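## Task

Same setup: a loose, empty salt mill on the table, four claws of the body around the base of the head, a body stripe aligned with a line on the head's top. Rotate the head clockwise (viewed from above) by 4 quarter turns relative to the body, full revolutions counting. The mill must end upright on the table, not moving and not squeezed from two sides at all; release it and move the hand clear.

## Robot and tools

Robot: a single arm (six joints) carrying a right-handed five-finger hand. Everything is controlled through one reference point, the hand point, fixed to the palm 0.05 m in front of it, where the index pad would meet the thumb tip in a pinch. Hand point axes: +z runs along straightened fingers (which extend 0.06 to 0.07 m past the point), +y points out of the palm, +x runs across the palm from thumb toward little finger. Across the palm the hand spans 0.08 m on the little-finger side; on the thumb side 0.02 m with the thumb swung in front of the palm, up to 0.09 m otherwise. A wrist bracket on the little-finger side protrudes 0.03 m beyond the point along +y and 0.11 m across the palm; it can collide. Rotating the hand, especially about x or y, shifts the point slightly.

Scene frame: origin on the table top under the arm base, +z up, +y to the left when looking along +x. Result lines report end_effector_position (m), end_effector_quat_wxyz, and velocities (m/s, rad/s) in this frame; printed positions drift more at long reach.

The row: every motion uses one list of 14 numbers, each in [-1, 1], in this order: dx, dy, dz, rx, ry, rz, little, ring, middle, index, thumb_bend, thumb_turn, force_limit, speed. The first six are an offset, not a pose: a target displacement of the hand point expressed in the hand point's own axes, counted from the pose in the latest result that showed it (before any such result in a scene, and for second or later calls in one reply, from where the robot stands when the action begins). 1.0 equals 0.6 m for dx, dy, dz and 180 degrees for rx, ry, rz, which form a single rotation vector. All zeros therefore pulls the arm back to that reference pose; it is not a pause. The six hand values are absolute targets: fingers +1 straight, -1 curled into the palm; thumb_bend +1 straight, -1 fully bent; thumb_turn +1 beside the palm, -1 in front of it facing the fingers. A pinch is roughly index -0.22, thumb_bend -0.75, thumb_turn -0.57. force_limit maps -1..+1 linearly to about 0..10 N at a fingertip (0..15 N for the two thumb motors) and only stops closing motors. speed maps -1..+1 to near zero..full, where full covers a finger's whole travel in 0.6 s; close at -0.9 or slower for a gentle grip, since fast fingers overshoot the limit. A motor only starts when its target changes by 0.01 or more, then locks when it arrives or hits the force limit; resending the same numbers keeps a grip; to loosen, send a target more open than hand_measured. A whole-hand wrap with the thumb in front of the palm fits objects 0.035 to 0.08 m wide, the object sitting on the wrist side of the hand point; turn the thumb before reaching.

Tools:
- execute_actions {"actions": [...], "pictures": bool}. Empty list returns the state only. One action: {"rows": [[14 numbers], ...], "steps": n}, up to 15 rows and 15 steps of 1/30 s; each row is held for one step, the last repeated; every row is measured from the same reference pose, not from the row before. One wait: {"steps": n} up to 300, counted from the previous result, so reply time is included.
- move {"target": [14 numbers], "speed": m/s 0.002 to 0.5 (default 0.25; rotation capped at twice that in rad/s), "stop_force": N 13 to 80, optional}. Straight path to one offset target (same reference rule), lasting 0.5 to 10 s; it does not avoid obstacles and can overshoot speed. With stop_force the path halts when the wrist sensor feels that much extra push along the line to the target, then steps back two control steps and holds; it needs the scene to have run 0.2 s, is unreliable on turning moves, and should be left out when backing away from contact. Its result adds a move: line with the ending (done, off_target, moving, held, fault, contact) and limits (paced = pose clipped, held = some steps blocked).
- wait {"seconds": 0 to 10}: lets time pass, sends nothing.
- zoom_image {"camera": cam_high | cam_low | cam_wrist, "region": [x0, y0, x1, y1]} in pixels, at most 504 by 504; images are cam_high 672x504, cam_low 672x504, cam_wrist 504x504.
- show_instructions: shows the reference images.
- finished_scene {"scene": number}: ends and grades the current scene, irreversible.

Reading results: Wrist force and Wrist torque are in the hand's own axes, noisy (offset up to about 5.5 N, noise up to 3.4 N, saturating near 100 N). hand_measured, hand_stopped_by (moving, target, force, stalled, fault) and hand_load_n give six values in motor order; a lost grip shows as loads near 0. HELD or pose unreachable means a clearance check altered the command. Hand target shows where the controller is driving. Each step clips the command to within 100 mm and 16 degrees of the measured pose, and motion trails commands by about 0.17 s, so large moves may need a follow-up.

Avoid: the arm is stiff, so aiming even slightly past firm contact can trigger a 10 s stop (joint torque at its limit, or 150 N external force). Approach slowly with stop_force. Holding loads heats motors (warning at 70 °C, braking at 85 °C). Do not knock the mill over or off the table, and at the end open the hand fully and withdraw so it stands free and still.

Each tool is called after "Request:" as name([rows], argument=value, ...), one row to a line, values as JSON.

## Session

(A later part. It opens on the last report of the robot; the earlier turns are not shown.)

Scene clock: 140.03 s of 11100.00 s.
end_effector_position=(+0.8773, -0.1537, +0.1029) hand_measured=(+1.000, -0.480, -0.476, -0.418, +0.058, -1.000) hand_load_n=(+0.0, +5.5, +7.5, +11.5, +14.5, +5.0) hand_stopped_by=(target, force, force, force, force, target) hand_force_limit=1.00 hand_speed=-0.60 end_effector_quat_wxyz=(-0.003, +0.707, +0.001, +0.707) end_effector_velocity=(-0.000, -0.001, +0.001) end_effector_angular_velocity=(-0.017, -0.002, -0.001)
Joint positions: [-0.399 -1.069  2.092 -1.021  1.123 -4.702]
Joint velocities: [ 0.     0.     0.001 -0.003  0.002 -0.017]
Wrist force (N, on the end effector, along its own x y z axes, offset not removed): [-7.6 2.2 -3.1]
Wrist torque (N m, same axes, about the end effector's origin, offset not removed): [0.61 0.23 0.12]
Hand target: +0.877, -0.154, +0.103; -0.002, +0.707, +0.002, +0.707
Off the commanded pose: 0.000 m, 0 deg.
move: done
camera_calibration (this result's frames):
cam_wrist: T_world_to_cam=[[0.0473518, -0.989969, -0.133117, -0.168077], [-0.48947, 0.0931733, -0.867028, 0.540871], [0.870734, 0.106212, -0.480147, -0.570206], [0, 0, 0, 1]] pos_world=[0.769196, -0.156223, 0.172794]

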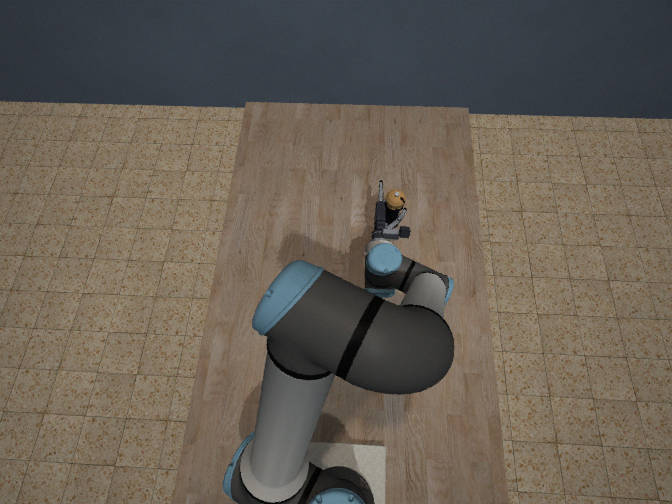

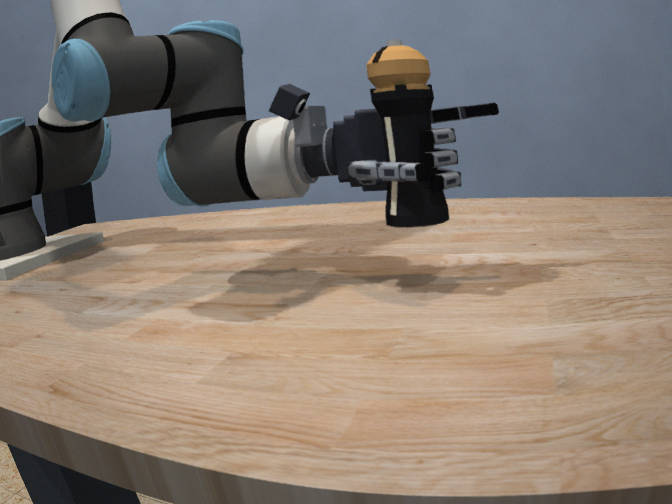

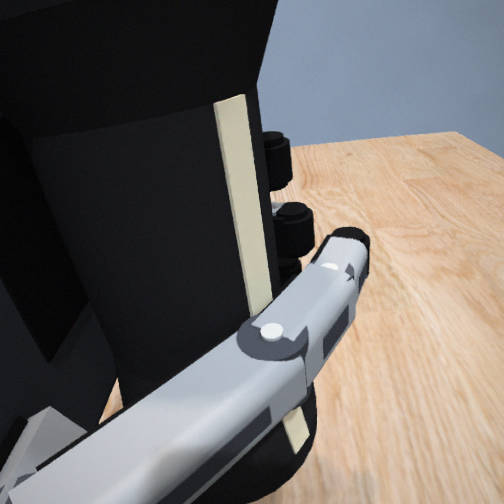

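Request:
move(target=[-0.098,0,0,0,0,0,1,-0.9,-0.9,-0.9,-0.9,-1,1,-0.6], speed=0.08)

Request:
move(target=[-0.02,0,0,0,0,0,1,-0.9,-0.9,-0.9,-0.9,-1,1,-0.6], speed=0.004, stop_force=13)

Request:
move(target=[0,0,0,0,0,0,1,1,1,1,1,-1,1,-0.5], speed=0.02)

Scene clock: 142.37 s of 11100.00 s.
end_effector_position=(+0.8773, -0.1537, +0.0444) hand_measured=(+1.000, -0.480, -0.476, -0.418, +0.058, -1.000) hand_load_n=(+0.0, +5.5, +7.5, +11.5, +14.5, +5.0) hand_stopped_by=(target, force, force, force, force, target) hand_force_limit=1.00 hand_speed=-0.60 end_effector_quat_wxyz=(-0.003, +0.707, +0.001, +0.707) end_effector_velocity=(-0.000, -0.001, -0.003) end_effector_angular_velocity=(+0.001, +0.001, -0.001)
Joint positions: [-0.399 -0.972  2.096 -1.122  1.124 -4.702]
Joint velocities: [-0.001  0.005  0.    -0.004  0.     0.001]
Wrist force (N, on the end effector, along its own x y z axes, offset not removed): [-5.5 -1.0 -2.7]
Wrist torque (N m, same axes, about the end effector's origin, offset not removed): [0.00 -0.14 -0.01]
Hand target: +0.877, -0.154, +0.044; -0.003, +0.707, +0.001, +0.707
Off the commanded pose: 0.000 m, 0 deg.
move: done
camera_calibration (this result's frames):
cam_wrist: T_world_to_cam=[[0.0473437, -0.989969, -0.133119, -0.175859], [-0.489525, 0.0931722, -0.866997, 0.49021], [0.870703, 0.106212, -0.480204, -0.598289], [0, 0, 0, 1]] pos_world=[0.769228, -0.156224, 0.1143]

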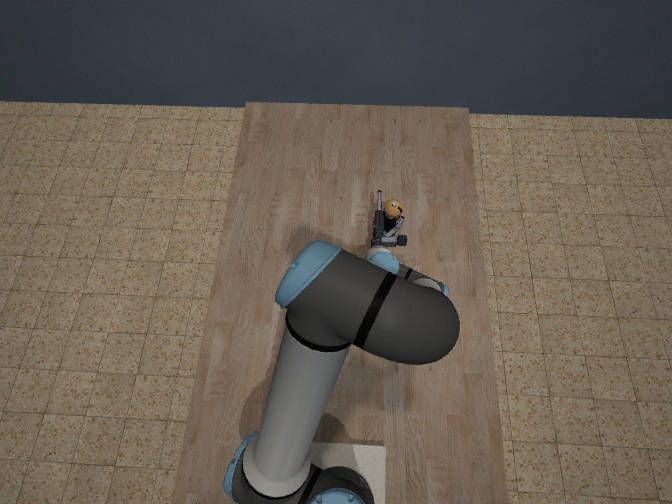

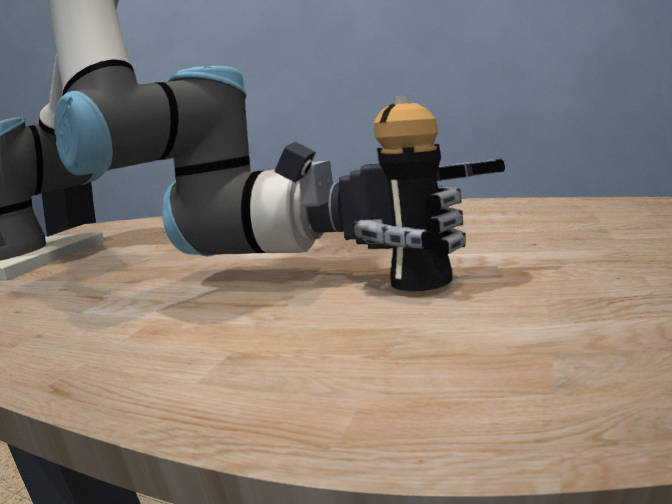

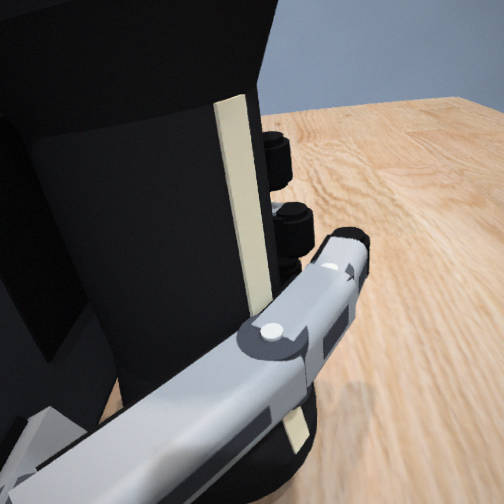

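Scene clock: 144.53 s of 11100.00 s.
end_effector_position=(+0.8775, -0.1537, +0.0375) hand_measured=(+1.000, -0.480, -0.476, -0.418, +0.058, -1.000) hand_load_n=(+0.0, +8.0, +8.5, +10.5, +14.5, +2.0) hand_stopped_by=(target, force, force, force, force, target) hand_force_limit=1.00 hand_speed=-0.60 end_effector_quat_wxyz=(-0.003, +0.707, +0.001, +0.707) end_effector_velocity=(+0.001, -0.000, +0.002) end_effector_angular_velocity=(+0.000, -0.000, +0.001)
Joint positions: [-0.398 -0.96   2.095 -1.134  1.124 -4.702]
Joint velocities: [-0.    -0.003 -0.002  0.004 -0.001  0.   ]
Wrist force (N, on the end effector, along its own x y z axes, offset not removed): [10.7 -4.5 -2.7]
Wrist torque (N m, same axes, about the end effector's origin, offset not removed): [-0.10 -1.04 0.31]
Hand target: +0.877, -0.154, +0.038; -0.003, +0.707, +0.001, +0.707
Off the commanded pose: 0.005 m, 0 deg.
move: contact
camera_calibration (this result's frames):
cam_wrist: T_world_to_cam=[[0.0474259, -0.989989, -0.132941, -0.176902], [-0.489215, 0.0930145, -0.867189, 0.483979], [0.870873, 0.106164, -0.479906, -0.60189], [0, 0, 0, 1]] pos_world=[0.769329, -0.15625, 0.107334]

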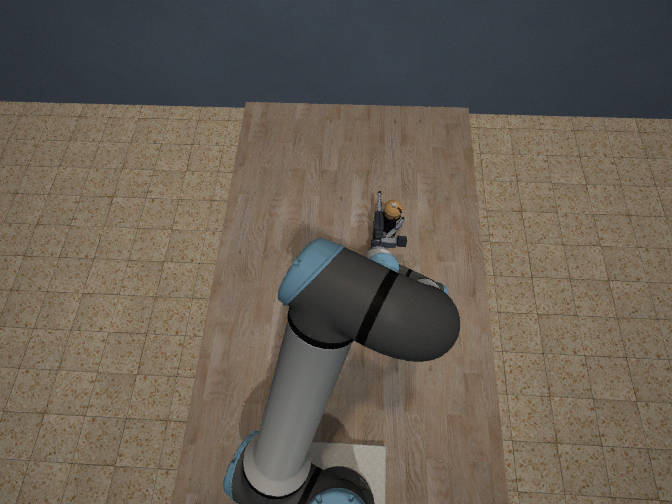

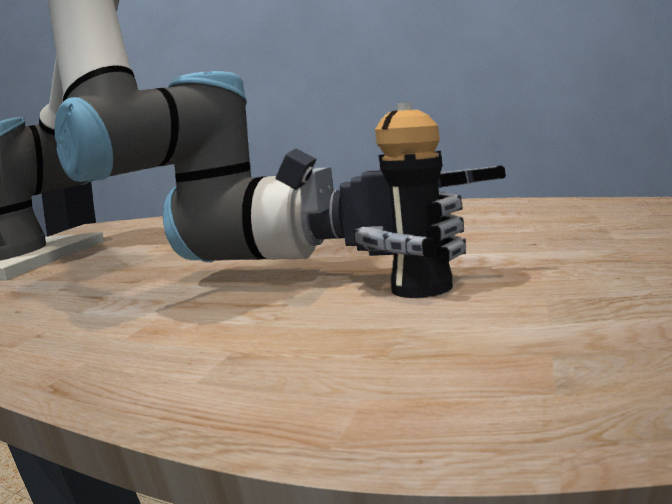

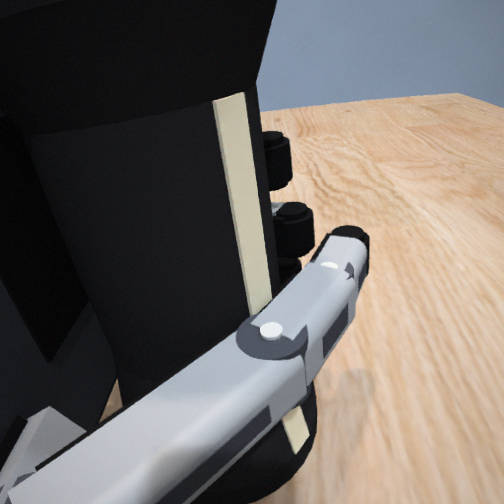

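Scene clock: 146.60 s of 11100.00 s.
end_effector_position=(+0.8775, -0.1537, +0.0375) hand_measured=(+1.000, +1.000, +1.000, +1.000, +1.000, -1.000) hand_load_n=(+0.0, +0.0, +0.0, +0.0, +0.0, +0.0) hand_stopped_by=(target, target, target, target, target, target) hand_force_limit=1.00 hand_speed=-0.50 end_effector_quat_wxyz=(-0.003, +0.707, +0.001, +0.707) end_effector_velocity=(-0.000, -0.001, -0.002) end_effector_angular_velocity=(+0.001, +0.003, +0.000)
Joint positions: [-0.398 -0.96   2.095 -1.134  1.124 -4.702]
Joint velocities: [-0.001  0.003 -0.001  0.001 -0.001 -0.001]
Wrist force (N, on the end effector, along its own x y z axes, offset not removed): [-3.2 -1.8 -2.6]
Wrist torque (N m, same axes, about the end effector's origin, offset not removed): [0.08 0.17 -0.04]
Hand target: +0.877, -0.154, +0.038; -0.003, +0.707, +0.001, +0.707
Off the commanded pose: 0.000 m, 0 deg.
move: done
camera_calibration (this result's frames):
cam_wrist: T_world_to_cam=[[0.0474209, -0.989989, -0.132941, -0.176899], [-0.489214, 0.0930169, -0.867189, 0.483979], [0.870874, 0.106159, -0.479906, -0.601891], [0, 0, 0, 1]] pos_world=[0.769329, -0.15625, 0.107334]

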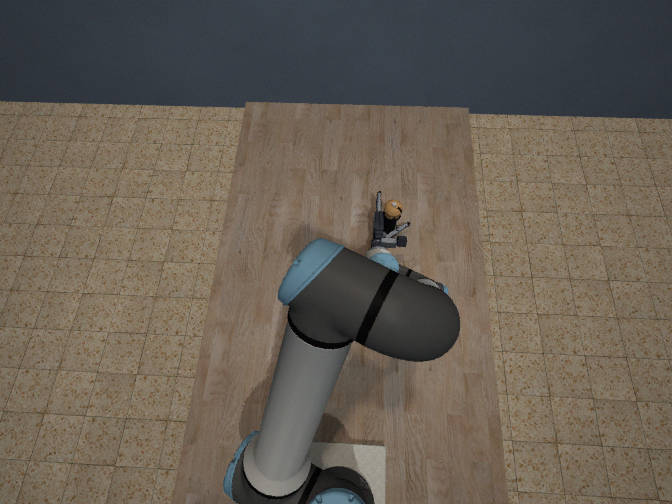

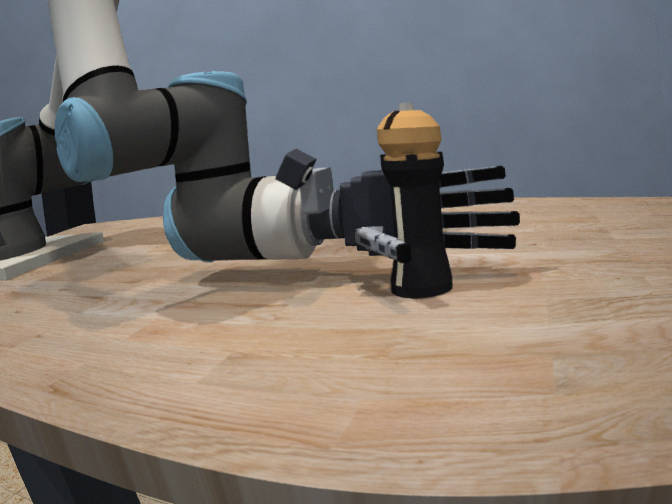

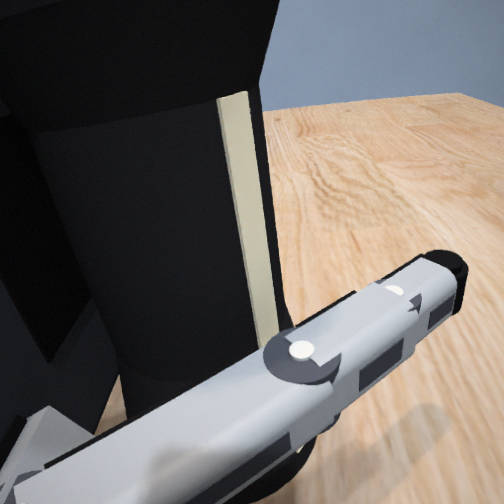

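Request:
move(target=[0.01,-0.08,-0.14,0,0,0,1,1,1,1,1,-1,1,-0.5], speed=0.08)

Scene clock: 148.70 s of 11100.00 s.
end_effector_position=(+0.7936, -0.1062, +0.0434) hand_measured=(+1.000, +1.000, +1.000, +1.000, +1.000, -1.000) hand_load_n=(+0.0, +0.0, +0.0, +0.0, +0.0, +0.0) hand_stopped_by=(target, target, target, target, target, target) hand_force_limit=1.00 hand_speed=-0.50 end_effector_quat_wxyz=(-0.002, +0.707, +0.001, +0.707) end_effector_velocity=(-0.003, +0.001, +0.000) end_effector_angular_velocity=(+0.002, +0.000, -0.001)
Joint positions: [-0.384 -1.042  2.274 -1.231  1.139 -4.702]
Joint velocities: [-0.001 -0.004  0.007 -0.003  0.     0.002]
Wrist force (N, on the end effector, along its own x y z axes, offset not removed): [0.4 1.4 -1.6]
Wrist torque (N m, same axes, about the end effector's origin, offset not removed): [0.35 -0.30 0.21]
Hand target: +0.793, -0.106, +0.043; -0.003, +0.707, +0.001, +0.707
Off the commanded pose: 0.000 m, 0 deg.
move: done
camera_calibration (this result's frames):
cam_wrist: T_world_to_cam=[[0.0474174, -0.990002, -0.132843, -0.125113], [-0.489233, 0.0929304, -0.867188, 0.443591], [0.870863, 0.106111, -0.479936, -0.531071], [0, 0, 0, 1]] pos_world=[0.685442, -0.108733, 0.113176]

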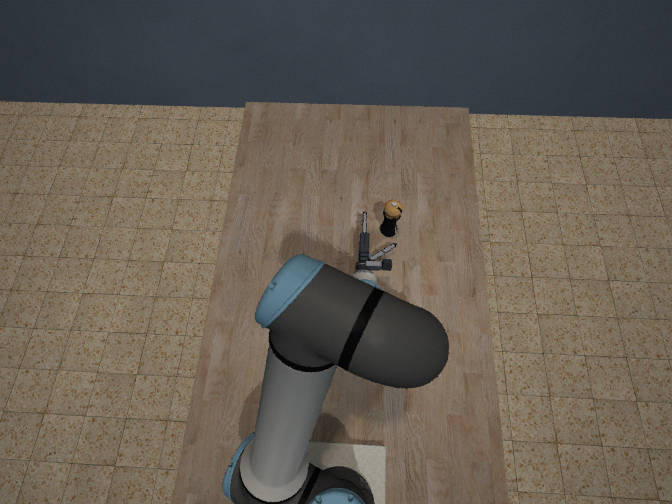

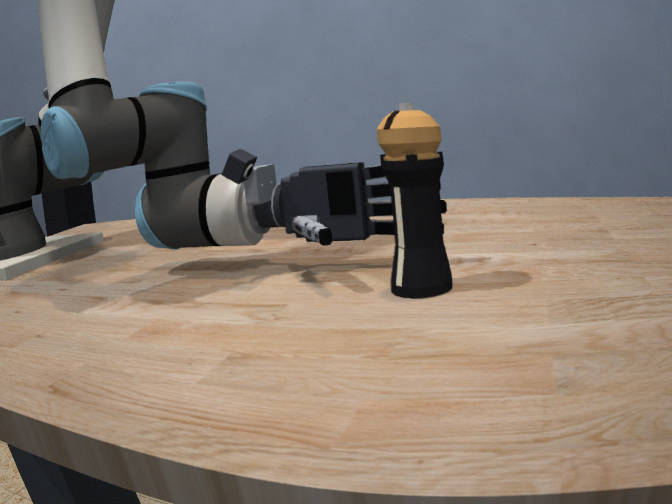

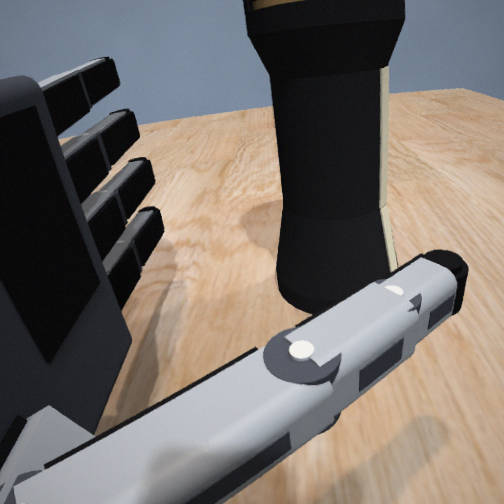

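Request:
finished_scene(scene=2)

The scene is finished: the task was done.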